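## Task

Remove the yellow sponge from the closet and set it on the desk. The robot must not tip over or be left leaning, or the task fails. If the sponge stays on the desk only because the robot is holding or propping it at the end, it is not done.

## Robot and tools

ROBOT. A simulated Hello Robot Stretch 4, about 1.6 m tall: an omni-wheel base (rim within 0.23 m of the base origin), a lift sliding on a mast, a single arm that telescopes forward, a wrist with yaw, pitch and roll, and a two-finger gripper. There is only one arm, so every joint target goes in one flat set. A loose object may occasionally get nudged by something outside the robot's control.

FRAMES. Base frame: origin on the floor below the base centre, x ahead, y to the left, z up. hand_pose is reported in this frame for a point between the open fingertips; with all wrist joints at zero its axes line up with the base frame, and the printed position may be somewhat off. The odometry frame is the base frame where the scene began; base_odometry counts wheel rotation only, so slipping shows as motion. Heading is positive leftward, -3.142 to 3.142.

execute_actions. Argument "actions": a list holding exactly one action, or empty (then it only reports state and images). Argument "cameras": a list from head_camera, head_left_camera, head_right_camera, wrist_camera, all; omitted, null or ["all"] gives every camera, [] gives none; an unknown name rejects the call. An action holds "base", "joints" or both, plus optional "pace" and "contact_limits"; or it is {"end_of_arm": "enable_torque"} by itself. Motions in one action begin together and may finish at different times.
- "base": one command only, a relative offset from where the base last reported itself: {"translate_m": d} straight drive in metres, forward positive, -2 to 2; {"strafe_m": d} sideways in metres, left positive, -2 to 2; {"rotate_rad": d} turn in place in radians, counter-clockwise (left) positive, -3.2 to 3.2.
- "joints": absolute targets keyed by joint name (any subset): lift_m 0 to 1.2 m; arm_m extension 0 to 0.55 m; wrist_yaw_rad -1.134 to 4.276 (0 ahead, positive left, 3.14 stowed back, above 3.4 the arm may obstruct); wrist_pitch_rad -1.117 to 4.259 (0 level, 1.57 pointing down); wrist_roll_rad -1.117 to 4.259 (0 puts both fingers level, positive is clockwise seen from behind the gripper); gripper_m -0.038 to 0.141, the fingertip gap in metres (negative means fingers pressing together). Done tolerances: lift and arm ±0.004, yaw and roll ±0.02, pitch ±0.05, gripper ±0.004. A joint target outside its range is clipped and run, with a note; any other bad value or unknown key rejects the call and nothing moves.
- "pace": "slow", "default", "fast" or "max"; base top speeds 0.1/0.3/0.4/0.6 m/s and 1/2/3/4 rad/s. With lift above 0.2 these are lowered further, to 0.3 m/s and 1 rad/s at lift 1.2.
- "contact_limits": only {"arm_m": value}, 0 (gentlest) to 0.75 (firmest), default 0.5; how hard the arm may push before it stops.
No action runs longer than 15 s. Joints or base omitted from an action may keep pushing toward an earlier target without the status showing it. If a result reports a stop, remaining execute_actions, wait and finished_scene calls in that same reply are skipped.

wait: "seconds" 0 to 10; commands nothing and returns the same report as an empty action. zoom_image: "camera" (one of the four names) and "region" [x0, y0, x1, y1] in pixels of that camera's newest full image, top-left origin, up to 504x504. finished_scene: "scene" 1 or 2; ends that scene permanently once the last command has been held, and reports success and the next task. Replying with no tool call ends all remaining scenes.

CAMERAS. head_camera (420x560) sits atop the mast looking forward and down; turn the base to aim it. head_left_camera and head_right_camera (fisheye, 420x672) sit to either side, pointed more steeply down, and show the base and arm. wrist_camera (616x392) looks along the fingers, fingertips near the bottom of the image.

RESULT LINES. pictures lists the order of returned images. lidar_m: 12 distances in metres from the base origin, 30-degree sectors starting straight ahead and going counter-clockwise (4th left, 7th behind, 10th right); "-" means nothing seen or closer than 0.25 m. It senses from about 0.15 m up to robot height, so table tops register; it may miss glass, thin legs and much behind the robot. wrist_depth_mm: 7x7 grid of median depths, 100 to 2000 mm, read from top-left; the robot's own body appears. base_status and joint_status: "done"; "off_target" (stopped short, may still push); "contact_stop_at_<key>" (hit something; that part goes slack, a slack lift can sag, slack wheels can roll); "limit_stop_at_<name>"; "time_out"; "torque_fault". "limit_stop_at_tilt" means a lean past 6 degrees with lift, arm and wheels slack. "limit_stop_at_own_body" means a self-collision guard stopped a joint, likely when pitched up below -0.2 and rolled below -0.4 or above 4; move away from the body. on_its_own covers what the call didn't command; "held at" is a held target, not a position. turned_by_wheels vs turned_by_imu differing by over ~0.1 rad suggests a bump or slip, adding that difference as heading error. base_tilt in degrees (forward, right positive) has a constant bias up to ~1.5. motor_effort is percent of maximum, positive toward larger joint values, peak during the action in brackets (noisy); for wheel_0, wheel_1, wheel_2 positive turns the base right. Efforts outside rest range suggest load or contact; a load in a level gripper shifts wrist_pitch_rad effort.

GRIPPING. Command gripper_m smaller than the object's width; squeezing harder pulls it toward the wrist a bit, opening pushes it out. Neither the reading nor "done" confirms a grasp; at targets of 0 or above a firm grip shows in gripper_m effort. Fingertips pinned on a surface below can stick; raise the lift. A wrist motor at full effort (gripper forced into something, or over about 2 kg level) faults and goes limp until {"end_of_arm": "enable_torque"}.

CAUTIONS. To unfold the wrist at the start, send lift_m 0.4 with wrist_yaw_rad 0 together. Avoid driving or turning with over 1 kg held and arm_m above 0.2, especially at fast paces; avoid sustained pushes or pulls, high grips and high contact limits, which can tip the robot. Avoid drops, slams, hard hits and forceful pushes. Release objects so they rest on the desk unsupported before ending the scene, and leave the robot upright. Fewer seconds of robot motion is better.

Each tool is called after "Emit:" as a command line: name --argument value for each argument, lists and objects as JSON in quotes; but a table of rows of numbers goes row by row, as --pt "numbers of a row", without its own name.

## Session

Emit:
execute_actions --actions '[]'

Scene clock: 0.00 s.
base_odometry: x=+0.000 y=+0.000 heading=+0.000 (m, m, rad; odometry frame)
turned_by_wheels: +0.000 (rad since the last result)
turned_by_imu: +0.000 (rad since the last result)
base_tilt: forward=-0.7 right=+0.2 (deg)
lidar_m: 1.54 1.97 2.21 2.30 2.33 2.15 2.22 1.92 0.99 1.01 1.30 1.48
base_status: not commanded
joint_positions: lift_m=+0.269 arm_m=+0.000 wrist_yaw_rad=+3.118 wrist_pitch_rad=-0.010 wrist_roll_rad=+0.006 gripper_m=+0.057
joint_status: not commanded
motor_effort: lift_m=+18 arm_m=-1 wrist_yaw_rad=-1 wrist_pitch_rad=-5 wrist_roll_rad=-1 gripper_m=-5 wheel_0=+0 wheel_1=+0 wheel_2=+0 (%)
hand_pose: x=-0.1154 y=+0.0941 z=+0.4501 quat_wxyz=(+0.012, +0.005, +0.003, +1.000) (m; base frame)
wrist_depth_mm: - 142 - - - - 1863 / - 121 146 - - - 1921 / - 118 146 - - - 1863 / - 140 195 - - - 1921 / 205 - - - - - 1983 / 220 1756 205 1618 198 1464 1499 / 220 1118 1060 112 1060 976 1025
pictures: head_camera, head_left_camera, head_right_camera, wrist_camera
Images, in order (width x height): head_camera 420x560, head_left_camera 420x672, head_right_camera 420x672, wrist_camera 616x392.

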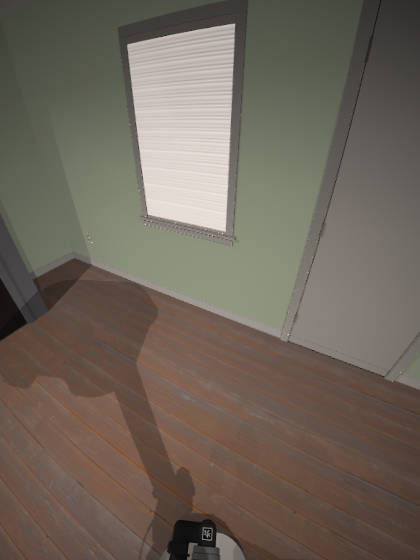

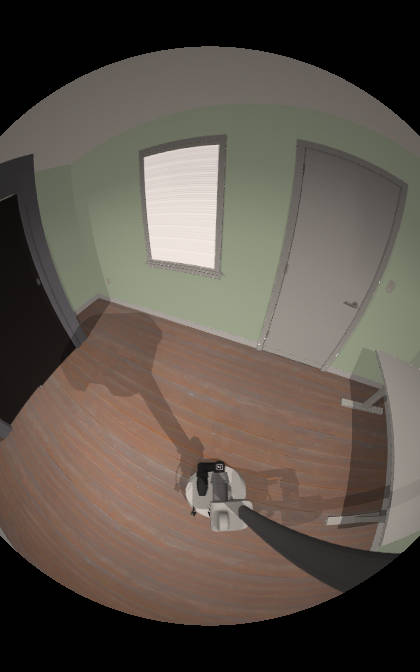

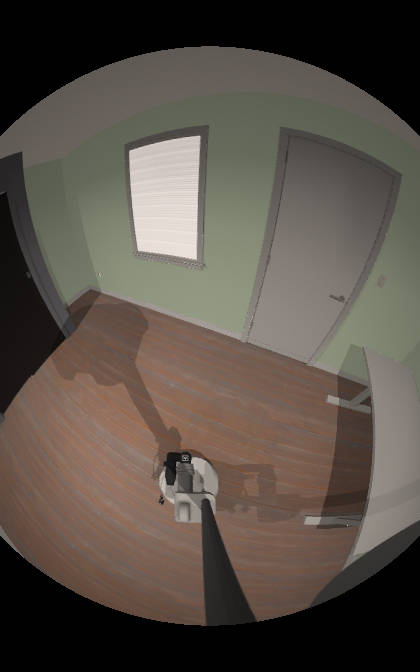

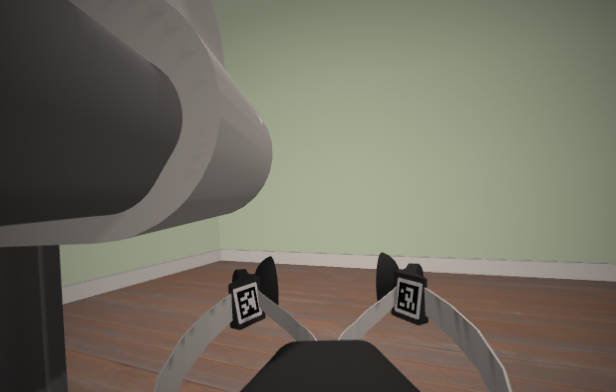

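Desk at right, closet probably at left. Turn left.

Emit:
execute_actions --actions '[{"base":{"rotate_rad":1.57},"joints":{"lift_m":0.4,"wrist_yaw_rad":0}}]' --cameras '["head_camera","head_left_camera"]'

Scene clock: 3.23 s.
base_odometry: x=+0.000 y=+0.000 heading=+1.569 (m, m, rad; odometry frame)
turned_by_wheels: +1.569 (rad since the last result)
turned_by_imu: +1.603 (rad since the last result)
base_tilt: forward=-0.6 right=+0.2 (deg)
lidar_m: 2.32 2.31 2.17 2.22 1.89 0.97 1.01 1.30 1.50 1.57 2.00 2.18
base_status: done
joint_positions: lift_m=+0.400 arm_m=+0.000 wrist_yaw_rad=+0.000 wrist_pitch_rad=-0.010 wrist_roll_rad=+0.006 gripper_m=+0.057
joint_status: all done
motor_effort: lift_m=+21(24) arm_m=-1(1) wrist_yaw_rad=-4(10) wrist_pitch_rad=-7(5) wrist_roll_rad=+1(1) gripper_m=-4(4) wheel_0=-3(8) wheel_1=-2(8) wheel_2=-2(9) (%)
hand_pose: x=+0.4595 y=-0.0873 z=+0.5808 quat_wxyz=(+1.000, +0.003, -0.005, +0.000) (m; base frame)
wrist_depth_mm: - - - - - 1808 1618 / - - - - - 1808 1661 / - - - - - 1863 1708 / - - - - - 1863 1661 / 1983 - - - - 1863 1661 / 1983 - 205 1983 199 1808 1618 / 1464 1464 1308 112 1308 1229 1255
pictures: head_camera, head_left_camera
Images, in order (width x height): head_camera 420x560, head_left_camera 420x672.

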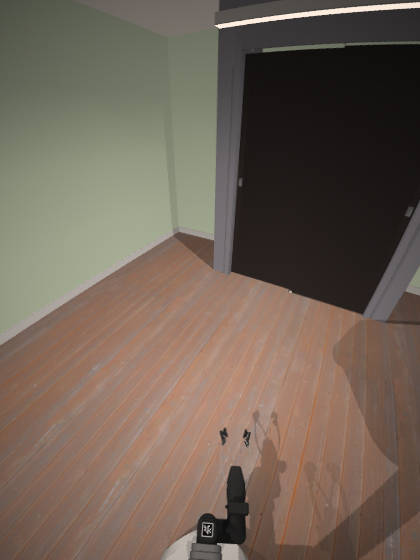

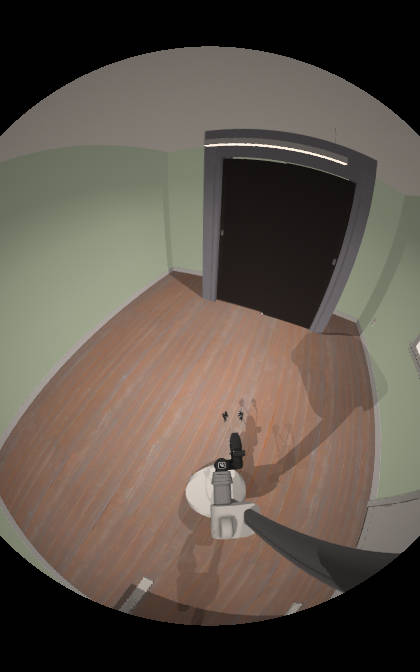

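Emit:
execute_actions --actions '[{"base":{"rotate_rad":-0.35},"joints":{"lift_m":0.8}}]' --cameras '["head_camera"]'

Emit:
execute_actions --actions '[{"base":{"translate_m":1.2}}]' --cameras '["head_camera","wrist_camera"]'

Scene clock: 7.27 s.
base_odometry: x=+0.000 y=+0.000 heading=+1.220 (m, m, rad; odometry frame)
turned_by_wheels: -0.350 (rad since the last result)
turned_by_imu: -0.356 (rad since the last result)
base_tilt: forward=-0.7 right=+0.3 (deg)
lidar_m: 2.21 2.37 2.21 2.17 2.32 1.00 0.96 1.07 1.51 1.50 1.65 2.23
base_status: done
joint_positions: lift_m=+0.800 arm_m=+0.000 wrist_yaw_rad=+0.000 wrist_pitch_rad=-0.010 wrist_roll_rad=+0.006 gripper_m=+0.057
joint_status: all done
motor_effort: lift_m=+22(23) arm_m=-1(1) wrist_yaw_rad=-1(3) wrist_pitch_rad=-6(6) wrist_roll_rad=-1(0) gripper_m=-3(4) wheel_0=+2(6) wheel_1=+1(7) wheel_2=+1(10) (%)
hand_pose: x=+0.4594 y=-0.0874 z=+0.9808 quat_wxyz=(+1.000, +0.003, -0.005, +0.000) (m; base frame)
wrist_depth_mm: - - - - 1983 1921 - / - - - - - 1983 - / - - - - 1983 1983 - / - - - - 1983 - - / - - - - 1983 1983 - / - - 205 - 198 1921 - / - - - 112 1921 1921 -
pictures: head_camera
Images, in order (width x height): head_camera 420x560.

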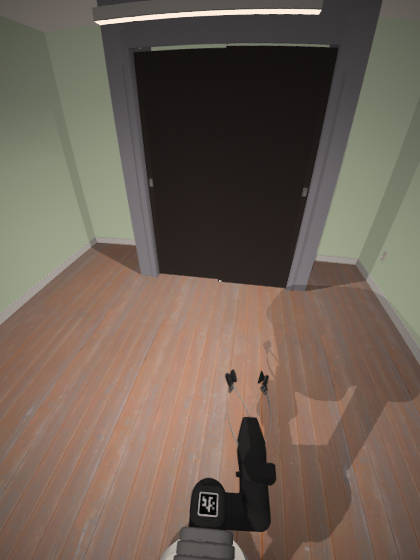

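Scene clock: 12.77 s.
base_odometry: x=+0.412 y=+1.127 heading=+1.220 (m, m, rad; odometry frame)
turned_by_wheels: +0.000 (rad since the last result)
turned_by_imu: -0.001 (rad since the last result)
base_tilt: forward=-0.7 right=+0.2 (deg)
lidar_m: 1.00 1.15 2.11 2.06 2.22 3.04 2.95 2.16 1.63 1.61 1.74 1.04
base_status: done
joint_positions: lift_m=+0.800 arm_m=+0.000 wrist_yaw_rad=+0.000 wrist_pitch_rad=-0.010 wrist_roll_rad=+0.006 gripper_m=+0.057
joint_status: not commanded
motor_effort: lift_m=+21(22) arm_m=-1(1) wrist_yaw_rad=-2(1) wrist_pitch_rad=-5(5) wrist_roll_rad=+1(1) gripper_m=-3(5) wheel_0=+1(11) wheel_1=+0(7) wheel_2=-2(12) (%)
hand_pose: x=+0.4594 y=-0.0874 z=+0.9808 quat_wxyz=(+1.000, +0.003, -0.005, +0.000) (m; base frame)
wrist_depth_mm: 960 931 904 820 798 768 741 / 976 931 904 809 788 768 741 / 960 931 917 820 798 768 750 / 960 931 891 831 798 768 750 / 960 946 931 831 788 778 759 / 976 931 204 831 198 778 750 / 960 946 917 112 809 778 759
pictures: head_camera, wrist_camera
Images, in order (width x height): head_camera 420x560, wrist_camera 616x392.

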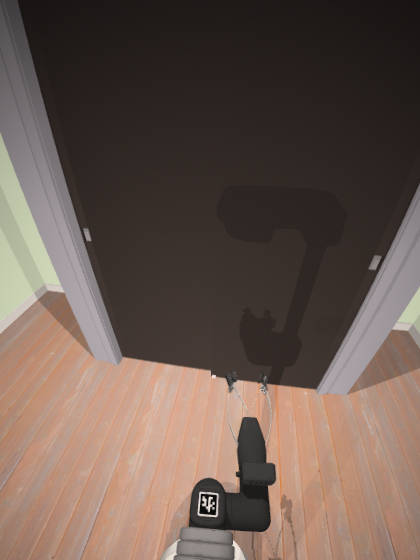

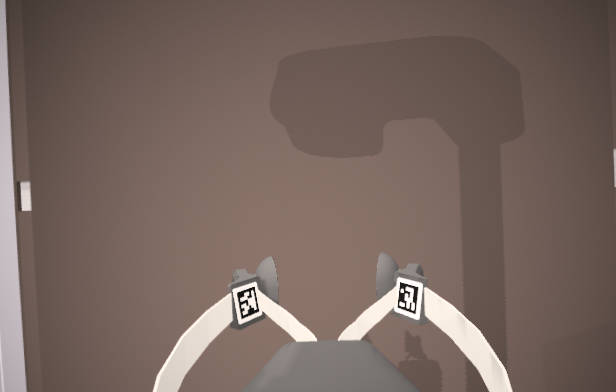

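Emit:
execute_actions --actions '[{"base":{"rotate_rad":-0.14}}]' --cameras '[]'

Emit:
execute_actions --actions '[{"base":{"strafe_m":-0.5}}]' --cameras '["wrist_camera"]'

Scene clock: 15.33 s.
base_odometry: x=+0.412 y=+1.127 heading=+1.080 (m, m, rad; odometry frame)
turned_by_wheels: -0.140 (rad since the last result)
turned_by_imu: -0.142 (rad since the last result)
base_tilt: forward=-0.7 right=+0.2 (deg)
lidar_m: 1.00 1.08 1.36 2.05 2.13 2.79 2.24 2.30 1.71 1.60 1.66 1.08
base_status: done
joint_positions: lift_m=+0.800 arm_m=+0.000 wrist_yaw_rad=+0.000 wrist_pitch_rad=-0.010 wrist_roll_rad=+0.006 gripper_m=+0.057
joint_status: not commanded
motor_effort: lift_m=+21(21) arm_m=-1(1) wrist_yaw_rad=+0(1) wrist_pitch_rad=-5(6) wrist_roll_rad=-1(0) gripper_m=-3(5) wheel_0=+2(4) wheel_1=+1(7) wheel_2=+3(9) (%)
hand_pose: x=+0.4594 y=-0.0874 z=+0.9808 quat_wxyz=(+1.000, +0.003, -0.005, +0.000) (m; base frame)
wrist_depth_mm: 878 854 831 809 820 820 809 / 878 866 820 831 831 831 809 / 866 878 831 831 831 831 809 / 878 878 842 820 831 831 809 / 891 878 842 820 820 842 820 / 891 878 204 820 198 831 820 / 891 878 831 112 842 831 831
pictures: none
No camera images: the call's "cameras" was empty. Leave "cameras" out to get every camera's image.

Scene clock: 18.33 s.
base_odometry: x=+0.853 y=+0.891 heading=+1.080 (m, m, rad; odometry frame)
turned_by_wheels: +0.000 (rad since the last result)
turned_by_imu: +0.000 (rad since the last result)
base_tilt: forward=-0.7 right=+0.3 (deg)
lidar_m: 1.03 1.07 1.47 2.54 2.66 3.12 2.19 1.73 1.21 1.09 1.12 1.54
base_status: done
joint_positions: lift_m=+0.800 arm_m=+0.000 wrist_yaw_rad=+0.000 wrist_pitch_rad=-0.010 wrist_roll_rad=+0.006 gripper_m=+0.057
joint_status: not commanded
motor_effort: lift_m=+22(21) arm_m=-1(1) wrist_yaw_rad=-1(2) wrist_pitch_rad=-5(5) wrist_roll_rad=-1(1) gripper_m=-3(3) wheel_0=+2(9) wheel_1=+1(10) wheel_2=+0(2) (%)
hand_pose: x=+0.4594 y=-0.0874 z=+0.9808 quat_wxyz=(+1.000, +0.003, -0.005, +0.000) (m; base frame)
wrist_depth_mm: 854 831 854 854 831 1618 1499 / 866 854 842 866 831 1576 1464 / 854 854 854 854 831 1618 1499 / 866 854 854 866 842 1576 1537 / 854 866 866 854 831 1618 1537 / 854 866 205 866 198 1576 1576 / 866 866 866 112 842 1618 1576
pictures: wrist_camera
Images, in order (width x height): wrist_camera 616x392.

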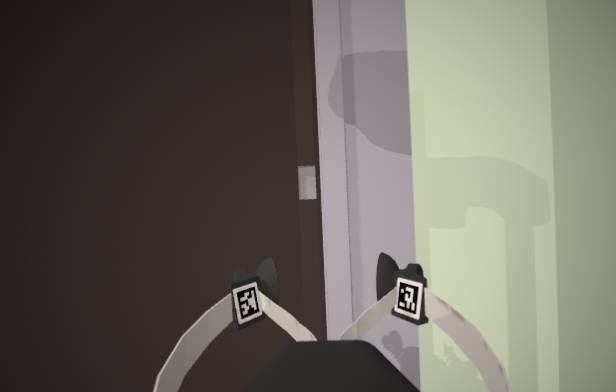

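Emit:
execute_actions --actions '[{"base":{"strafe_m":0.015},"joints":{"lift_m":0.885,"arm_m":0.45,"gripper_m":0.08}}]' --cameras '["wrist_camera"]'

Scene clock: 22.63 s.
base_odometry: x=+0.840 y=+0.898 heading=+1.080 (m, m, rad; odometry frame)
turned_by_wheels: +0.000 (rad since the last result)
turned_by_imu: +0.001 (rad since the last result)
base_tilt: forward=-0.6 right=+0.2 (deg)
lidar_m: 1.02 1.07 1.49 2.52 2.64 3.11 2.21 1.76 1.21 1.12 1.14 1.08
base_status: done
joint_positions: lift_m=+0.885 arm_m=+0.449 wrist_yaw_rad=+0.000 wrist_pitch_rad=-0.010 wrist_roll_rad=+0.006 gripper_m=+0.080
joint_status: all done
motor_effort: lift_m=+22(21) arm_m=+5(5) wrist_yaw_rad=-2(1) wrist_pitch_rad=-5(6) wrist_roll_rad=-2(0) gripper_m=-1(1) wheel_0=-3(12) wheel_1=+2(9) wheel_2=+0(1) (%)
hand_pose: x=+0.9086 y=-0.0874 z=+1.0658 quat_wxyz=(+1.000, +0.003, -0.005, +0.000) (m; base frame)
wrist_depth_mm: 399 397 397 394 379 382 1138 / 399 399 399 397 379 382 1118 / 399 397 399 399 379 382 1118 / 399 399 402 399 382 384 1118 / 399 404 399 402 370 384 1160 / 399 404 203 402 224 387 1138 / 402 402 399 112 387 387 1138
pictures: wrist_camera
Images, in order (width x height): wrist_camera 616x392.

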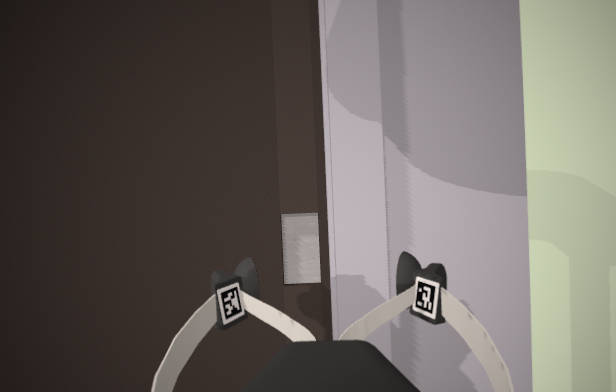

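Emit:
execute_actions --actions '[{"base":{"strafe_m":0.02},"joints":{"gripper_m":0.0}}]' --cameras '[]'

Emit:
execute_actions --actions '[{"base":{"translate_m":0.1}}]' --cameras '[]'

Emit:
execute_actions --actions '[{"joints":{"arm_m":0.55},"pace":"slow","contact_limits":{"arm_m":0.3}}]' --cameras '["wrist_camera"]'

Scene clock: 26.50 s.
base_odometry: x=+0.823 y=+0.908 heading=+1.080 (m, m, rad; odometry frame)
turned_by_wheels: +0.000 (rad since the last result)
turned_by_imu: +0.001 (rad since the last result)
base_tilt: forward=-0.7 right=+0.2 (deg)
lidar_m: 1.02 1.04 1.49 2.53 2.60 3.14 2.22 1.79 1.20 1.14 1.17 1.09
base_status: done
joint_positions: lift_m=+0.885 arm_m=+0.449 wrist_yaw_rad=+0.000 wrist_pitch_rad=-0.010 wrist_roll_rad=+0.006 gripper_m=+0.000
joint_status: all done
motor_effort: lift_m=+22(22) arm_m=+5(5) wrist_yaw_rad=-2(2) wrist_pitch_rad=-6(6) wrist_roll_rad=-2(1) gripper_m=-6(5) wheel_0=-1(11) wheel_1=-1(8) wheel_2=+0(1) (%)
hand_pose: x=+0.9086 y=-0.0874 z=+1.0658 quat_wxyz=(+1.000, +0.003, -0.005, +0.000) (m; base frame)
wrist_depth_mm: 394 399 399 399 366 379 1118 / 394 394 397 399 368 384 1118 / 399 402 399 397 370 384 1138 / 399 399 399 399 368 382 1160 / 399 399 399 399 370 382 1118 / 399 402 399 204 187 384 1098 / 399 404 399 112 370 387 1138
pictures: none
No camera images: the call's "cameras" was empty. Leave "cameras" out to get every camera's image.

Scene clock: 28.03 s.
base_odometry: x=+0.870 y=+0.996 heading=+1.080 (m, m, rad; odometry frame)
turned_by_wheels: +0.000 (rad since the last result)
turned_by_imu: +0.000 (rad since the last result)
base_tilt: forward=-0.7 right=+0.2 (deg)
lidar_m: 0.90 0.97 1.37 2.53 2.61 3.25 3.08 1.80 1.23 1.10 1.16 0.96
base_status: done
joint_positions: lift_m=+0.885 arm_m=+0.449 wrist_yaw_rad=+0.000 wrist_pitch_rad=-0.010 wrist_roll_rad=+0.006 gripper_m=+0.000
joint_status: not commanded
motor_effort: lift_m=+22(22) arm_m=+4(5) wrist_yaw_rad=-1(1) wrist_pitch_rad=-5(5) wrist_roll_rad=-1(1) gripper_m=-7(7) wheel_0=+4(10) wheel_1=+2(6) wheel_2=-3(12) (%)
hand_pose: x=+0.9086 y=-0.0874 z=+1.0658 quat_wxyz=(+1.000, +0.003, -0.005, +0.000) (m; base frame)
wrist_depth_mm: 294 296 297 296 265 278 279 / 294 297 297 297 268 279 281 / 298 297 297 297 266 281 281 / 298 298 298 298 267 282 282 / 297 298 298 298 267 283 281 / 300 298 298 206 186 283 286 / 301 301 298 112 270 282 285
pictures: none
No camera images: the call's "cameras" was empty. Leave "cameras" out to get every camera's image.

Scene clock: 29.77 s.
base_odometry: x=+0.870 y=+0.996 heading=+1.080 (m, m, rad; odometry frame)
turned_by_wheels: +0.000 (rad since the last result)
turned_by_imu: +0.006 (rad since the last result)
base_tilt: forward=-0.6 right=+0.2 (deg)
lidar_m: 0.93 0.99 1.38 2.50 2.57 3.19 3.07 1.81 1.19 1.10 1.18 0.96
base_status: not commanded
joint_positions: lift_m=+0.885 arm_m=+0.504 wrist_yaw_rad=+0.000 wrist_pitch_rad=-0.010 wrist_roll_rad=+0.006 gripper_m=+0.000
joint_status: arm_m contact_stop (moved +0.055 of +0.101)
on_its_own: arm_m is slack since a contact_stop (your +0.550 is given up)
motor_effort: lift_m=+21(22) arm_m=+0(20) wrist_yaw_rad=-1(52) wrist_pitch_rad=-6(13) wrist_roll_rad=-1(1) gripper_m=-7(6) wheel_0=+0(6) wheel_1=+0(5) wheel_2=-1(11) (%)
contact_limits: arm_m 0.3
hand_pose: x=+0.9633 y=-0.0874 z=+1.0659 quat_wxyz=(+1.000, +0.003, -0.005, +0.000) (m; base frame)
wrist_depth_mm: 241 241 241 241 210 224 224 / 242 243 241 241 211 224 224 / 242 241 242 242 211 224 225 / 243 242 243 243 212 224 225 / 243 243 243 254 212 225 226 / 244 245 243 205 186 226 227 / 245 245 244 112 213 213 228
pictures: wrist_camera
Images, in order (width x height): wrist_camera 616x392.

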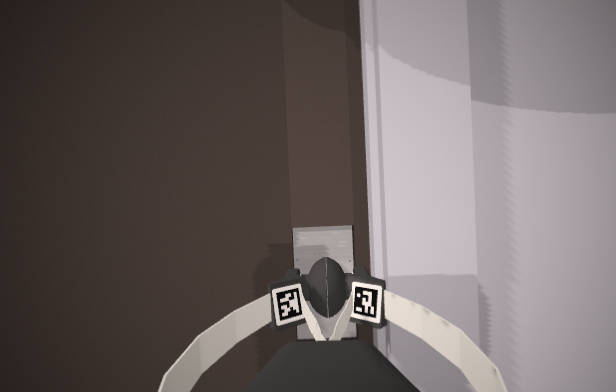

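Emit:
execute_actions --actions '[{"base":{"strafe_m":0.3},"joints":{"arm_m":0.51},"pace":"slow"}]' --cameras '["wrist_camera"]'

Scene clock: 34.87 s.
base_odometry: x=+0.605 y=+1.137 heading=+1.079 (m, m, rad; odometry frame)
turned_by_wheels: -0.002 (rad since the last result)
turned_by_imu: -0.074 (rad since the last result)
base_tilt: forward=-1.0 right=+0.4 (deg)
lidar_m: 0.92 0.92 1.23 2.24 2.29 2.91 3.09 2.32 1.57 1.42 1.46 0.98
base_status: done
joint_positions: lift_m=+0.885 arm_m=+0.509 wrist_yaw_rad=-0.021 wrist_pitch_rad=-0.005 wrist_roll_rad=+0.006 gripper_m=+0.000
joint_status: all done
on_its_own: wrist_yaw_rad is at rest, and its effort (+57) is outside its rest range (-13 to +13)
motor_effort: lift_m=+21(21) arm_m=+8(14) wrist_yaw_rad=+57(70) wrist_pitch_rad=-19(20) wrist_roll_rad=-1(1) gripper_m=-5(10) wheel_0=-4(21) wheel_1=+4(8) wheel_2=-20(19) (%)
hand_pose: x=+0.9661 y=-0.0935 z=+1.0644 quat_wxyz=(+1.000, +0.003, -0.003, -0.011) (m; base frame)
wrist_depth_mm: 215 220 225 229 236 496 317 / 216 220 225 231 237 244 319 / 217 221 226 232 237 243 322 / 216 221 227 233 238 245 329 / 217 223 228 233 239 255 329 / 219 223 225 204 187 255 334 / 218 223 229 112 241 244 334
pictures: wrist_camera
Images, in order (width x height): wrist_camera 616x392.

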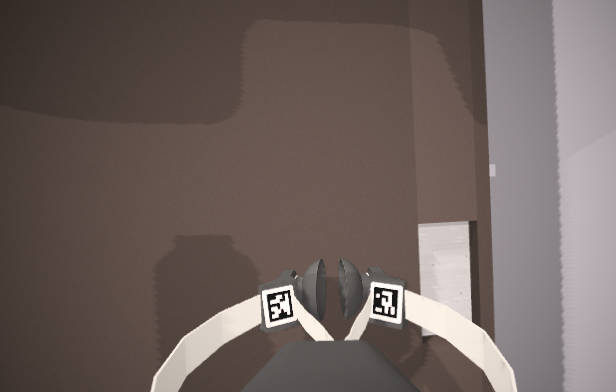

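Emit:
execute_actions --actions '[{"base":{"rotate_rad":0.07},"joints":{"arm_m":0.42}}]' --cameras '[]'

Emit:
execute_actions --actions '[{"base":{"strafe_m":-0.24}}]' --cameras '["wrist_camera"]'

Scene clock: 38.17 s.
base_odometry: x=+0.605 y=+1.137 heading=+1.149 (m, m, rad; odometry frame)
turned_by_wheels: +0.070 (rad since the last result)
turned_by_imu: +0.036 (rad since the last result)
base_tilt: forward=-0.7 right=+0.2 (deg)
lidar_m: 0.88 0.92 1.27 2.26 2.33 2.96 3.11 2.29 1.55 1.40 1.49 0.99
base_status: done
joint_positions: lift_m=+0.885 arm_m=+0.421 wrist_yaw_rad=+0.000 wrist_pitch_rad=-0.010 wrist_roll_rad=+0.006 gripper_m=+0.000
joint_status: all done
motor_effort: lift_m=+21(21) arm_m=-4(13) wrist_yaw_rad=-2(86) wrist_pitch_rad=-5(20) wrist_roll_rad=-2(1) gripper_m=-5(7) wheel_0=-1(22) wheel_1=-1(8) wheel_2=+1(33) (%)
hand_pose: x=+0.8802 y=-0.0875 z=+1.0659 quat_wxyz=(+1.000, +0.003, -0.005, +0.000) (m; base frame)
wrist_depth_mm: 289 289 293 294 297 297 379 / 287 290 293 296 298 301 379 / 287 291 293 297 298 300 387 / 289 291 296 298 298 303 389 / 289 291 294 297 300 312 394 / 291 293 296 205 187 314 394 / 293 293 296 112 301 304 397
pictures: none
No camera images: the call's "cameras" was empty. Leave "cameras" out to get every camera's image.

Scene clock: 40.27 s.
base_odometry: x=+0.824 y=+1.039 heading=+1.149 (m, m, rad; odometry frame)
turned_by_wheels: +0.000 (rad since the last result)
turned_by_imu: +0.000 (rad since the last result)
base_tilt: forward=-0.7 right=+0.2 (deg)
lidar_m: 0.89 0.94 1.32 2.50 2.55 3.30 3.08 1.90 1.26 1.16 1.15 0.94
base_status: done
joint_positions: lift_m=+0.885 arm_m=+0.421 wrist_yaw_rad=+0.000 wrist_pitch_rad=-0.010 wrist_roll_rad=+0.006 gripper_m=+0.000
joint_status: not commanded
motor_effort: lift_m=+21(21) arm_m=-4(4) wrist_yaw_rad=-2(1) wrist_pitch_rad=-7(5) wrist_roll_rad=-2(2) gripper_m=-8(6) wheel_0=+1(5) wheel_1=-1(10) wheel_2=+0(2) (%)
hand_pose: x=+0.8801 y=-0.0875 z=+1.0659 quat_wxyz=(+1.000, +0.003, -0.005, +0.000) (m; base frame)
wrist_depth_mm: 309 312 621 654 290 306 309 / 310 312 866 991 291 306 309 / 310 314 759 1060 291 306 310 / 310 314 347 1042 291 307 312 / 312 315 338 1060 291 309 310 / 312 317 322 206 186 309 314 / 312 315 319 112 293 310 314
pictures: wrist_camera
Images, in order (width x height): wrist_camera 616x392.

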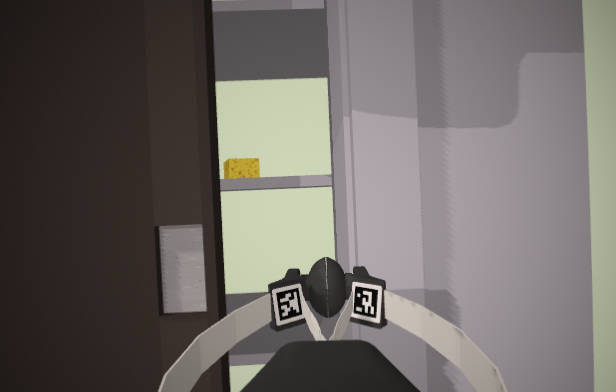

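Emit:
execute_actions --actions '[{"base":{"strafe_m":0.045}}]' --cameras '[]'

Emit:
execute_actions --actions '[{"joints":{"arm_m":0.55},"contact_limits":{"arm_m":0.3}}]' --cameras '[]'

Emit:
execute_actions --actions '[{"base":{"strafe_m":0.6},"pace":"slow"}]' --cameras '["wrist_camera","head_camera"]'

Scene clock: 45.20 s.
base_odometry: x=+0.783 y=+1.057 heading=+1.148 (m, m, rad; odometry frame)
turned_by_wheels: +0.000 (rad since the last result)
turned_by_imu: +0.001 (rad since the last result)
base_tilt: forward=-0.8 right=+0.2 (deg)
lidar_m: 0.89 0.92 1.29 2.45 2.51 3.23 3.09 1.94 1.28 1.20 1.24 1.00
base_status: done
joint_positions: lift_m=+0.885 arm_m=+0.421 wrist_yaw_rad=+0.000 wrist_pitch_rad=-0.010 wrist_roll_rad=+0.006 gripper_m=+0.000
joint_status: not commanded
motor_effort: lift_m=+21(21) arm_m=-4(4) wrist_yaw_rad=+0(2) wrist_pitch_rad=-5(6) wrist_roll_rad=-1(1) gripper_m=-6(6) wheel_0=-1(14) wheel_1=+0(9) wheel_2=+0(0) (%)
hand_pose: x=+0.8801 y=-0.0875 z=+1.0659 quat_wxyz=(+1.000, +0.003, -0.005, +0.000) (m; base frame)
wrist_depth_mm: 306 307 312 715 298 301 303 / 307 309 312 1042 307 304 303 / 306 309 312 1060 314 303 306 / 307 310 315 1060 324 304 306 / 309 310 315 1060 329 304 307 / 310 314 315 205 187 307 309 / 310 314 315 112 291 291 309
pictures: none
No camera images: the call's "cameras" was empty. Leave "cameras" out to get every camera's image.

Scene clock: 46.63 s.
base_odometry: x=+0.783 y=+1.057 heading=+1.148 (m, m, rad; odometry frame)
turned_by_wheels: +0.000 (rad since the last result)
turned_by_imu: +0.000 (rad since the last result)
base_tilt: forward=-0.7 right=+0.2 (deg)
lidar_m: 0.91 0.93 1.27 2.45 2.52 3.23 3.08 1.99 1.33 1.21 1.22 0.98
base_status: not commanded
joint_positions: lift_m=+0.885 arm_m=+0.549 wrist_yaw_rad=+0.000 wrist_pitch_rad=-0.010 wrist_roll_rad=+0.006 gripper_m=+0.000
joint_status: all done
motor_effort: lift_m=+20(21) arm_m=+5(3) wrist_yaw_rad=-1(0) wrist_pitch_rad=-6(5) wrist_roll_rad=-1(1) gripper_m=-7(5) wheel_0=-1(1) wheel_1=+0(1) wheel_2=+0(0) (%)
contact_limits: arm_m 0.3
hand_pose: x=+1.0085 y=-0.0874 z=+1.0659 quat_wxyz=(+1.000, +0.003, -0.005, +0.000) (m; base frame)
wrist_depth_mm: 179 181 202 699 258 158 158 / 180 182 195 904 266 158 158 / 181 182 187 917 272 159 159 / 181 182 184 917 278 159 159 / 181 183 195 917 283 159 160 / 181 191 195 205 187 161 160 / 182 187 188 112 236 160 160
pictures: none
No camera images: the call's "cameras" was empty. Leave "cameras" out to get every camera's image.

Scene clock: 53.77 s.
base_odometry: x=+0.237 y=+1.304 heading=+1.144 (m, m, rad; odometry frame)
turned_by_wheels: -0.004 (rad since the last result)
turned_by_imu: -0.028 (rad since the last result)
base_tilt: forward=-0.7 right=+0.3 (deg)
lidar_m: 0.85 0.88 1.09 1.87 1.87 2.42 3.13 2.38 2.01 1.83 1.86 1.16
base_status: done
joint_positions: lift_m=+0.885 arm_m=+0.549 wrist_yaw_rad=-0.019 wrist_pitch_rad=-0.010 wrist_roll_rad=+0.006 gripper_m=+0.000
joint_status: not commanded
on_its_own: wrist_yaw_rad is at rest, and its effort (+53) is outside its rest range (-13 to +13)
motor_effort: lift_m=+21(21) arm_m=+4(5) wrist_yaw_rad=+53(72) wrist_pitch_rad=-6(6) wrist_roll_rad=+0(2) gripper_m=-13(13) wheel_0=-29(32) wheel_1=-8(12) wheel_2=-19(25) (%)
hand_pose: x=+1.0069 y=-0.0928 z=+1.0659 quat_wxyz=(+1.000, +0.003, -0.005, -0.009) (m; base frame)
wrist_depth_mm: 128 131 154 723 732 741 759 / 128 131 146 866 891 904 904 / 128 131 140 866 891 891 820 / 128 131 134 854 891 891 904 / 129 132 144 878 891 904 931 / 129 142 145 194 187 820 798 / 129 143 137 112 580 500 549
pictures: head_camera, wrist_camera
Images, in order (width x height): head_camera 420x560, wrist_camera 616x392.

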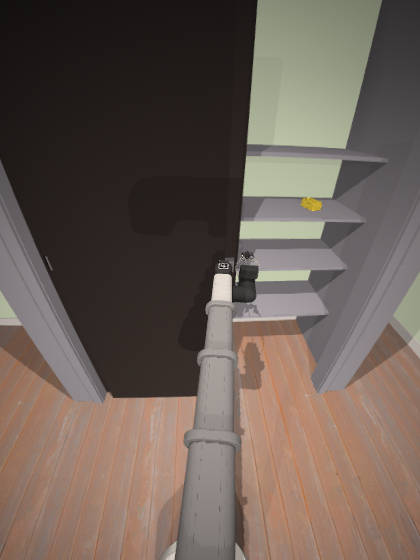

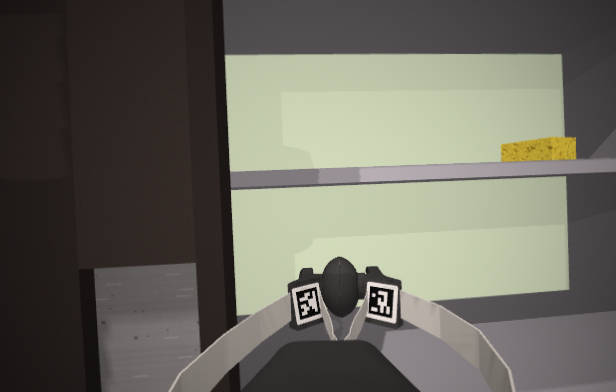

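Emit:
execute_actions --actions '[{"base":{"strafe_m":-0.36},"joints":{"lift_m":1.02,"gripper_m":0.13,"arm_m":0.3}}]' --cameras '[]'

Emit:
execute_actions --actions '[{"base":{"translate_m":0.4}}]' --cameras '["wrist_camera"]'

Scene clock: 57.90 s.
base_odometry: x=+0.564 y=+1.155 heading=+1.144 (m, m, rad; odometry frame)
turned_by_wheels: +0.000 (rad since the last result)
turned_by_imu: +0.000 (rad since the last result)
base_tilt: forward=-0.7 right=+0.2 (deg)
lidar_m: 1.21 0.93 1.16 2.22 2.26 2.87 3.11 2.32 1.59 1.45 1.47 0.97
base_status: done
joint_positions: lift_m=+1.020 arm_m=+0.301 wrist_yaw_rad=+0.000 wrist_pitch_rad=-0.010 wrist_roll_rad=+0.006 gripper_m=+0.130
joint_status: all done
motor_effort: lift_m=+22(23) arm_m=-4(6) wrist_yaw_rad=+1(53) wrist_pitch_rad=-5(8) wrist_roll_rad=-1(0) gripper_m=+0(12) wheel_0=+1(29) wheel_1=+0(15) wheel_2=-2(17) (%)
hand_pose: x=+0.7602 y=-0.0875 z=+1.2008 quat_wxyz=(+1.000, +0.003, -0.005, +0.000) (m; base frame)
wrist_depth_mm: 1098 1118 1138 1182 1182 732 418 / 1118 1138 1118 1160 1060 741 421 / 1042 1138 1160 1160 1138 750 427 / 1118 1138 1138 1160 1182 759 427 / 1042 976 1078 1042 1160 723 430 / 1118 1118 200 1182 1060 496 430 / 931 866 917 112 854 778 433
pictures: none
No camera images: the call's "cameras" was empty. Leave "cameras" out to get every camera's image.

Scene clock: 60.70 s.
base_odometry: x=+0.730 y=+1.519 heading=+1.144 (m, m, rad; odometry frame)
turned_by_wheels: +0.000 (rad since the last result)
turned_by_imu: +0.000 (rad since the last result)
base_tilt: forward=-0.7 right=+0.2 (deg)
lidar_m: 0.82 0.58 0.65 2.27 2.30 2.93 3.53 2.35 1.53 1.39 1.43 0.63
base_status: done
joint_positions: lift_m=+1.020 arm_m=+0.301 wrist_yaw_rad=+0.000 wrist_pitch_rad=-0.010 wrist_roll_rad=+0.006 gripper_m=+0.130
joint_status: not commanded
motor_effort: lift_m=+22(22) arm_m=-4(4) wrist_yaw_rad=-1(1) wrist_pitch_rad=-5(5) wrist_roll_rad=-1(1) gripper_m=-2(0) wheel_0=+2(11) wheel_1=+1(7) wheel_2=+1(12) (%)
hand_pose: x=+0.7601 y=-0.0875 z=+1.2008 quat_wxyz=(+1.000, +0.003, -0.005, +0.000) (m; base frame)
wrist_depth_mm: 368 379 389 402 407 415 424 / 549 569 591 615 634 591 473 / 715 723 750 750 750 661 480 / 715 741 750 750 768 668 488 / 715 732 699 564 477 569 462 / 375 359 200 345 362 353 375 / 723 732 741 112 768 691 504
pictures: wrist_camera
Images, in order (width x height): wrist_camera 616x392.

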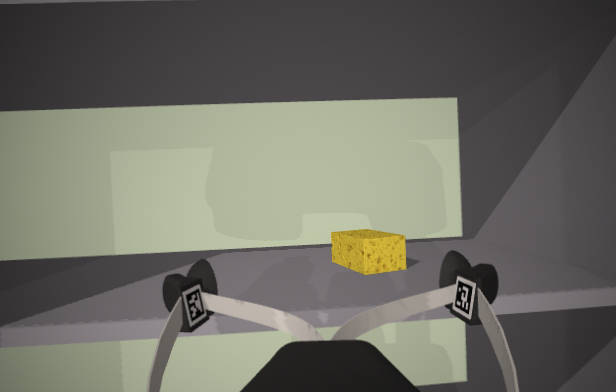

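Emit:
execute_actions --actions '[{"base":{"strafe_m":-0.065},"joints":{"lift_m":1.01}}]' --cameras '[]'

Emit:
execute_actions --actions '[{"base":{"translate_m":0.05},"joints":{"arm_m":0.55},"contact_limits":{"arm_m":0.3}}]' --cameras '["wrist_camera"]'

Scene clock: 64.17 s.
base_odometry: x=+0.789 y=+1.492 heading=+1.144 (m, m, rad; odometry frame)
turned_by_wheels: +0.000 (rad since the last result)
turned_by_imu: +0.001 (rad since the last result)
base_tilt: forward=-0.7 right=+0.2 (deg)
lidar_m: 0.82 0.61 0.67 1.41 2.35 3.02 3.52 2.20 1.45 1.32 1.35 0.60
base_status: done
joint_positions: lift_m=+1.010 arm_m=+0.301 wrist_yaw_rad=+0.000 wrist_pitch_rad=-0.010 wrist_roll_rad=+0.006 gripper_m=+0.130
joint_status: all done
motor_effort: lift_m=+13(20) arm_m=-4(4) wrist_yaw_rad=-1(1) wrist_pitch_rad=-5(6) wrist_roll_rad=+1(1) gripper_m=-1(1) wheel_0=+2(7) wheel_1=-1(10) wheel_2=+0(1) (%)
hand_pose: x=+0.7601 y=-0.0875 z=+1.1915 quat_wxyz=(+1.000, +0.003, -0.005, +0.000) (m; base frame)
wrist_depth_mm: 387 399 410 421 433 442 382 / 580 597 621 640 668 535 389 / 723 741 750 759 788 549 394 / 732 741 741 759 778 554 399 / 715 683 640 477 564 496 392 / 347 368 201 351 353 362 368 / 732 750 759 112 778 574 407
pictures: none
No camera images: the call's "cameras" was empty. Leave "cameras" out to get every camera's image.

Scene clock: 66.13 s.
base_odometry: x=+0.809 y=+1.538 heading=+1.144 (m, m, rad; odometry frame)
turned_by_wheels: +0.000 (rad since the last result)
turned_by_imu: +0.006 (rad since the last result)
base_tilt: forward=-0.7 right=+0.2 (deg)
lidar_m: 0.77 0.55 0.62 1.30 2.37 3.02 3.54 2.21 1.44 1.35 1.37 0.56
base_status: done
joint_positions: lift_m=+1.010 arm_m=+0.539 wrist_yaw_rad=+0.000 wrist_pitch_rad=-0.016 wrist_roll_rad=+0.006 gripper_m=+0.130
joint_status: arm_m contact_stop (moved +0.238 of +0.249)
on_its_own: arm_m is slack since a contact_stop (your +0.550 is given up)
motor_effort: lift_m=+14(14) arm_m=+0(17) wrist_yaw_rad=+0(39) wrist_pitch_rad=+13(30) wrist_roll_rad=-1(2) gripper_m=-1(1) wheel_0=+1(10) wheel_1=+1(6) wheel_2=-1(11) (%)
contact_limits: arm_m 0.3
hand_pose: x=+0.9984 y=-0.0875 z=+1.1932 quat_wxyz=(+1.000, +0.003, -0.008, +0.000) (m; base frame)
wrist_depth_mm: 375 382 394 402 410 415 351 / 449 455 462 469 477 480 357 / 452 455 462 469 480 480 359 / 445 455 466 473 477 480 364 / 452 459 462 469 477 480 366 / 370 355 201 191 193 264 306 / 238 220 230 112 193 204 210
pictures: wrist_camera
Images, in order (width x height): wrist_camera 616x392.

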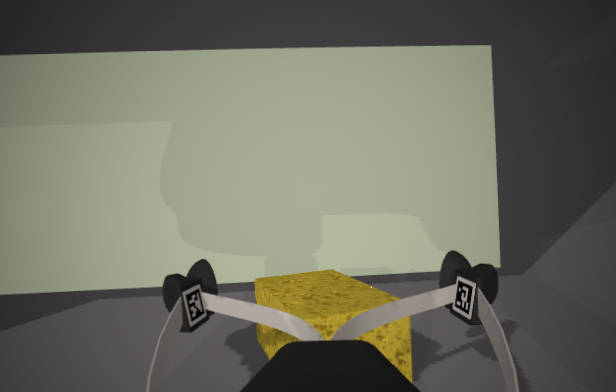

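Emit:
execute_actions --actions '[{"joints":{"arm_m":0.51}}]' --cameras '[]'

Emit:
execute_actions --actions '[{"joints":{"gripper_m":0.02}}]' --cameras '[]'

Emit:
execute_actions --actions '[{"joints":{"lift_m":1.04}}]' --cameras '["wrist_camera"]'

Scene clock: 68.57 s.
base_odometry: x=+0.809 y=+1.538 heading=+1.145 (m, m, rad; odometry frame)
turned_by_wheels: +0.000 (rad since the last result)
turned_by_imu: +0.001 (rad since the last result)
base_tilt: forward=-0.7 right=+0.2 (deg)
lidar_m: 0.76 0.54 0.61 1.29 2.38 3.05 3.57 2.24 1.46 1.35 1.34 0.55
base_status: not commanded
joint_positions: lift_m=+1.010 arm_m=+0.511 wrist_yaw_rad=+0.000 wrist_pitch_rad=-0.010 wrist_roll_rad=+0.006 gripper_m=+0.130
joint_status: all done
motor_effort: lift_m=+15(15) arm_m=-4(3) wrist_yaw_rad=-2(0) wrist_pitch_rad=-6(12) wrist_roll_rad=-2(2) gripper_m=+0(1) wheel_0=+1(1) wheel_1=+1(1) wheel_2=-1(2) (%)
hand_pose: x=+0.9702 y=-0.0874 z=+1.1914 quat_wxyz=(+1.000, +0.003, -0.005, +0.000) (m; base frame)
wrist_depth_mm: 389 402 410 421 433 433 357 / 473 477 484 496 500 500 359 / 477 480 492 500 508 512 364 / 480 484 488 500 504 508 366 / 477 480 488 500 504 459 368 / 342 330 200 206 215 245 282 / 224 206 216 112 206 190 197
pictures: none
No camera images: the call's "cameras" was empty. Leave "cameras" out to get every camera's image.

Scene clock: 70.57 s.
base_odometry: x=+0.809 y=+1.538 heading=+1.145 (m, m, rad; odometry frame)
turned_by_wheels: +0.000 (rad since the last result)
turned_by_imu: +0.000 (rad since the last result)
base_tilt: forward=-0.7 right=+0.2 (deg)
lidar_m: 0.77 0.56 0.63 1.30 2.40 3.02 3.56 2.22 1.44 1.34 1.38 0.56
base_status: not commanded
joint_positions: lift_m=+1.010 arm_m=+0.511 wrist_yaw_rad=+0.000 wrist_pitch_rad=-0.011 wrist_roll_rad=+0.006 gripper_m=+0.020
joint_status: all done
motor_effort: lift_m=+15(15) arm_m=-4(4) wrist_yaw_rad=-3(1) wrist_pitch_rad=-5(5) wrist_roll_rad=-2(1) gripper_m=-23(21) wheel_0=+1(1) wheel_1=+1(1) wheel_2=-1(1) (%)
hand_pose: x=+0.9702 y=-0.0874 z=+1.1915 quat_wxyz=(+1.000, +0.003, -0.005, +0.000) (m; base frame)
wrist_depth_mm: 392 397 410 421 430 436 357 / 473 484 492 500 504 508 359 / 477 484 492 496 504 508 364 / 473 484 492 500 504 512 370 / 473 484 492 496 508 459 373 / 345 332 188 204 205 249 285 / 224 206 216 112 205 190 197
pictures: none
No camera images: the call's "cameras" was empty. Leave "cameras" out to get every camera's image.

Scene clock: 71.50 s.
base_odometry: x=+0.809 y=+1.538 heading=+1.145 (m, m, rad; odometry frame)
turned_by_wheels: +0.000 (rad since the last result)
turned_by_imu: +0.000 (rad since the last result)
base_tilt: forward=-0.7 right=+0.2 (deg)
lidar_m: 0.77 0.55 0.62 1.33 2.39 3.00 3.59 2.21 1.45 1.33 1.37 0.58
base_status: not commanded
joint_positions: lift_m=+1.040 arm_m=+0.511 wrist_yaw_rad=+0.000 wrist_pitch_rad=-0.010 wrist_roll_rad=+0.006 gripper_m=+0.020
joint_status: all done
motor_effort: lift_m=+22(24) arm_m=-4(4) wrist_yaw_rad=-2(1) wrist_pitch_rad=-6(6) wrist_roll_rad=-1(2) gripper_m=-22(23) wheel_0=+1(1) wheel_1=+1(1) wheel_2=-1(0) (%)
hand_pose: x=+0.9701 y=-0.0874 z=+1.2208 quat_wxyz=(+1.000, +0.003, -0.005, +0.000) (m; base frame)
wrist_depth_mm: 327 336 347 355 364 370 342 / 473 480 484 496 508 473 359 / 473 484 492 500 504 508 366 / 477 480 492 496 508 508 366 / 480 488 488 492 504 512 373 / 445 430 189 204 204 324 343 / 289 265 278 112 263 246 255
pictures: wrist_camera
Images, in order (width x height): wrist_camera 616x392.

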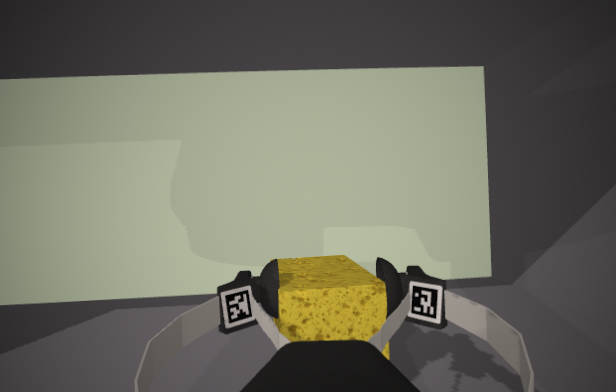

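Emit:
execute_actions --actions '[{"base":{"translate_m":-1.2},"joints":{"arm_m":0.0}}]' --cameras '[]'

Emit:
execute_actions --actions '[{"base":{"rotate_rad":3.08}}]' --cameras '["head_camera","head_left_camera"]'

Scene clock: 79.13 s.
base_odometry: x=+0.313 y=+0.445 heading=+1.144 (m, m, rad; odometry frame)
turned_by_wheels: +0.000 (rad since the last result)
turned_by_imu: +0.003 (rad since the last result)
base_tilt: forward=-0.7 right=+0.2 (deg)
lidar_m: 0.52 1.70 2.40 2.20 2.25 2.55 1.53 1.57 1.62 1.46 1.48 1.79
base_status: done
joint_positions: lift_m=+1.040 arm_m=+0.001 wrist_yaw_rad=+0.000 wrist_pitch_rad=-0.010 wrist_roll_rad=+0.006 gripper_m=+0.020
joint_status: all done
motor_effort: lift_m=+21(22) arm_m=-4(5) wrist_yaw_rad=-1(2) wrist_pitch_rad=-6(6) wrist_roll_rad=+0(2) gripper_m=-20(24) wheel_0=-1(8) wheel_1=-1(7) wheel_2=+0(9) (%)
hand_pose: x=+0.4601 y=-0.0875 z=+1.2208 quat_wxyz=(+1.000, +0.003, -0.005, +0.000) (m; base frame)
wrist_depth_mm: 1397 1430 - - 1499 - 1863 / 1430 1430 - - 1537 - 1808 / 1464 1430 1863 - 1537 - 1863 / 1397 1430 - - 1537 - 1863 / 1464 1464 1537 - 1499 - 1921 / 1430 1464 188 204 204 - 1983 / 1430 1430 1499 112 1499 - 1983
pictures: none
No camera images: the call's "cameras" was empty. Leave "cameras" out to get every camera's image.

Scene clock: 82.50 s.
base_odometry: x=+0.313 y=+0.445 heading=-2.059 (m, m, rad; odometry frame)
turned_by_wheels: +3.079 (rad since the last result)
turned_by_imu: +3.143 (rad since the last result)
base_tilt: forward=-0.7 right=+0.2 (deg)
lidar_m: 0.54 1.53 1.64 1.46 1.44 1.87 1.73 1.69 2.45 2.20 2.23 2.59
base_status: done
joint_positions: lift_m=+1.040 arm_m=+0.001 wrist_yaw_rad=+0.000 wrist_pitch_rad=-0.010 wrist_roll_rad=+0.006 gripper_m=+0.020
joint_status: not commanded
motor_effort: lift_m=+22(21) arm_m=-4(4) wrist_yaw_rad=-3(2) wrist_pitch_rad=-5(7) wrist_roll_rad=-1(1) gripper_m=-22(21) wheel_0=-4(7) wheel_1=-2(6) wheel_2=-3(10) (%)
hand_pose: x=+0.4601 y=-0.0874 z=+1.2208 quat_wxyz=(+1.000, +0.003, -0.005, +0.000) (m; base frame)
wrist_depth_mm: - - - - - - - / - - - - - - - / - - - - - - - / - - - - - - - / - - - - - - - / 1983 1921 188 204 204 - - / 1464 1336 - 112 - - -
pictures: head_camera, head_left_camera
Images, in order (width x height): head_camera 420x560, head_left_camera 420x672.

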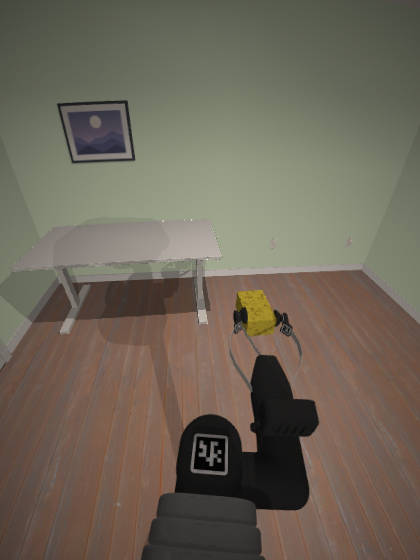

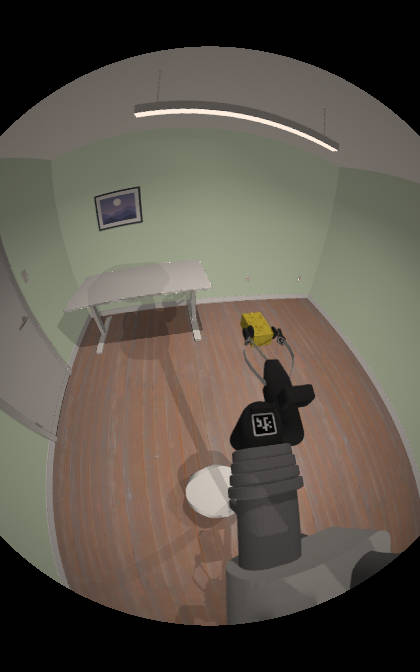

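Desk front ≈1.5 m ahead, to the left. Strafe left, approach.

Emit:
execute_actions --actions '[{"base":{"strafe_m":0.65},"joints":{"lift_m":0.75}}]' --cameras '[]'

Emit:
execute_actions --actions '[{"base":{"translate_m":0.9},"joints":{"arm_m":0.35}}]' --cameras '["head_camera","wrist_camera"]'

Scene clock: 89.90 s.
base_odometry: x=+0.887 y=+0.140 heading=-2.060 (m, m, rad; odometry frame)
turned_by_wheels: +0.000 (rad since the last result)
turned_by_imu: +0.003 (rad since the last result)
base_tilt: forward=-0.7 right=+0.2 (deg)
lidar_m: 1.39 1.40 0.89 0.83 0.83 1.04 1.73 1.97 2.25 2.87 2.91 1.60
base_status: done
joint_positions: lift_m=+0.750 arm_m=+0.001 wrist_yaw_rad=+0.000 wrist_pitch_rad=-0.010 wrist_roll_rad=+0.006 gripper_m=+0.020
joint_status: all done
motor_effort: lift_m=+13(19) arm_m=-4(4) wrist_yaw_rad=-2(2) wrist_pitch_rad=-5(6) wrist_roll_rad=-1(1) gripper_m=-23(22) wheel_0=-3(12) wheel_1=+0(9) wheel_2=+0(3) (%)
hand_pose: x=+0.4601 y=-0.0874 z=+0.9314 quat_wxyz=(+1.000, +0.003, -0.005, +0.000) (m; base frame)
wrist_depth_mm: 1708 - - - - - - / 1756 1983 1983 - - - - / 1708 1983 - - - - - / 1708 1983 - - - - - / 1618 1863 1708 1576 1499 - - / 1537 1983 189 204 204 - - / 1618 1499 - 112 1863 1983 1983
pictures: none
No camera images: the call's "cameras" was empty. Leave "cameras" out to get every camera's image.

Scene clock: 94.40 s.
base_odometry: x=+0.464 y=-0.655 heading=-2.059 (m, m, rad; odometry frame)
turned_by_wheels: +0.000 (rad since the last result)
turned_by_imu: +0.000 (rad since the last result)
base_tilt: forward=-0.7 right=+0.2 (deg)
lidar_m: 0.49 0.53 0.64 0.94 0.96 1.24 2.46 2.77 3.00 2.71 2.33 0.62
base_status: done
joint_positions: lift_m=+0.750 arm_m=+0.349 wrist_yaw_rad=+0.000 wrist_pitch_rad=-0.010 wrist_roll_rad=+0.006 gripper_m=+0.020
joint_status: all done
motor_effort: lift_m=+13(14) arm_m=+5(8) wrist_yaw_rad=-1(0) wrist_pitch_rad=-6(7) wrist_roll_rad=-2(1) gripper_m=-22(23) wheel_0=+4(6) wheel_1=+2(6) wheel_2=+0(11) (%)
hand_pose: x=+0.8086 y=-0.0874 z=+0.9315 quat_wxyz=(+1.000, +0.003, -0.005, +0.000) (m; base frame)
wrist_depth_mm: 732 741 798 820 842 866 891 / 759 778 809 809 820 866 891 / 759 778 788 809 842 854 878 / 768 778 798 809 842 866 891 / 759 768 788 820 842 866 904 / 759 778 188 204 204 661 904 / 591 549 574 112 539 496 521
pictures: head_camera, wrist_camera
Images, in order (width x height): head_camera 420x560, wrist_camera 616x392.

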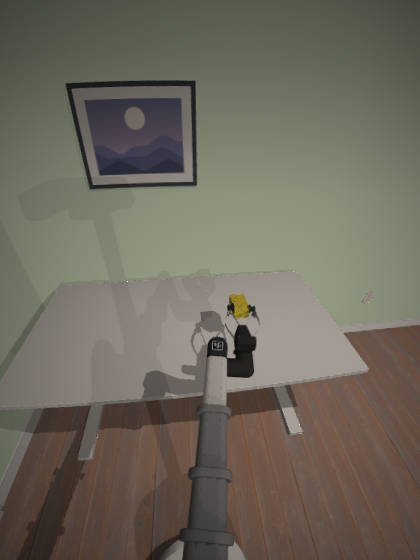

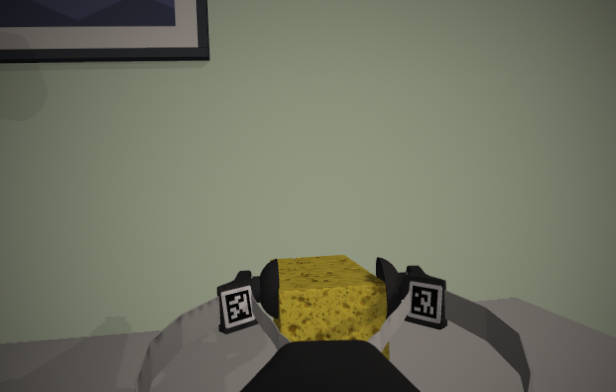

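Emit:
execute_actions --actions '[{"joints":{"lift_m":0.61},"pace":"slow"}]' --cameras '["wrist_camera"]'

Scene clock: 97.53 s.
base_odometry: x=+0.464 y=-0.655 heading=-2.059 (m, m, rad; odometry frame)
turned_by_wheels: +0.000 (rad since the last result)
turned_by_imu: +0.001 (rad since the last result)
base_tilt: forward=-0.7 right=+0.1 (deg)
lidar_m: 0.51 0.51 0.63 0.93 0.97 1.23 2.45 2.77 3.01 2.73 2.29 0.61
base_status: not commanded
joint_positions: lift_m=+0.610 arm_m=+0.349 wrist_yaw_rad=+0.000 wrist_pitch_rad=-0.010 wrist_roll_rad=+0.006 gripper_m=+0.020
joint_status: all done
motor_effort: lift_m=+13(14) arm_m=+5(5) wrist_yaw_rad=-3(2) wrist_pitch_rad=-7(6) wrist_roll_rad=-2(1) gripper_m=-21(24) wheel_0=+4(4) wheel_1=+2(2) wheel_2=+0(0) (%)
hand_pose: x=+0.8086 y=-0.0874 z=+0.7915 quat_wxyz=(+1.000, +0.003, -0.005, +0.000) (m; base frame)
wrist_depth_mm: 759 778 788 820 831 866 891 / 750 759 798 820 842 854 891 / 750 778 798 820 854 866 904 / 759 778 809 820 842 866 891 / 759 768 788 732 699 647 615 / 421 410 188 204 204 307 347 / 276 254 266 112 251 234 242
pictures: wrist_camera
Images, in order (width x height): wrist_camera 616x392.

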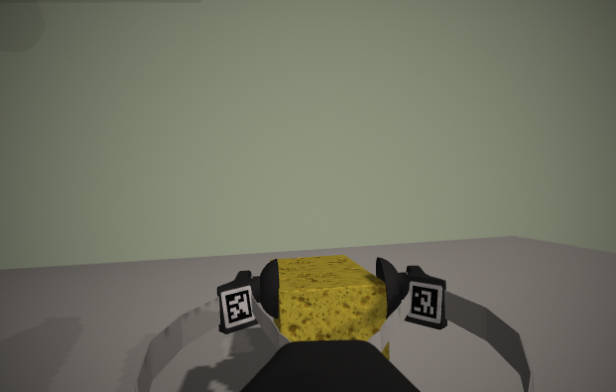

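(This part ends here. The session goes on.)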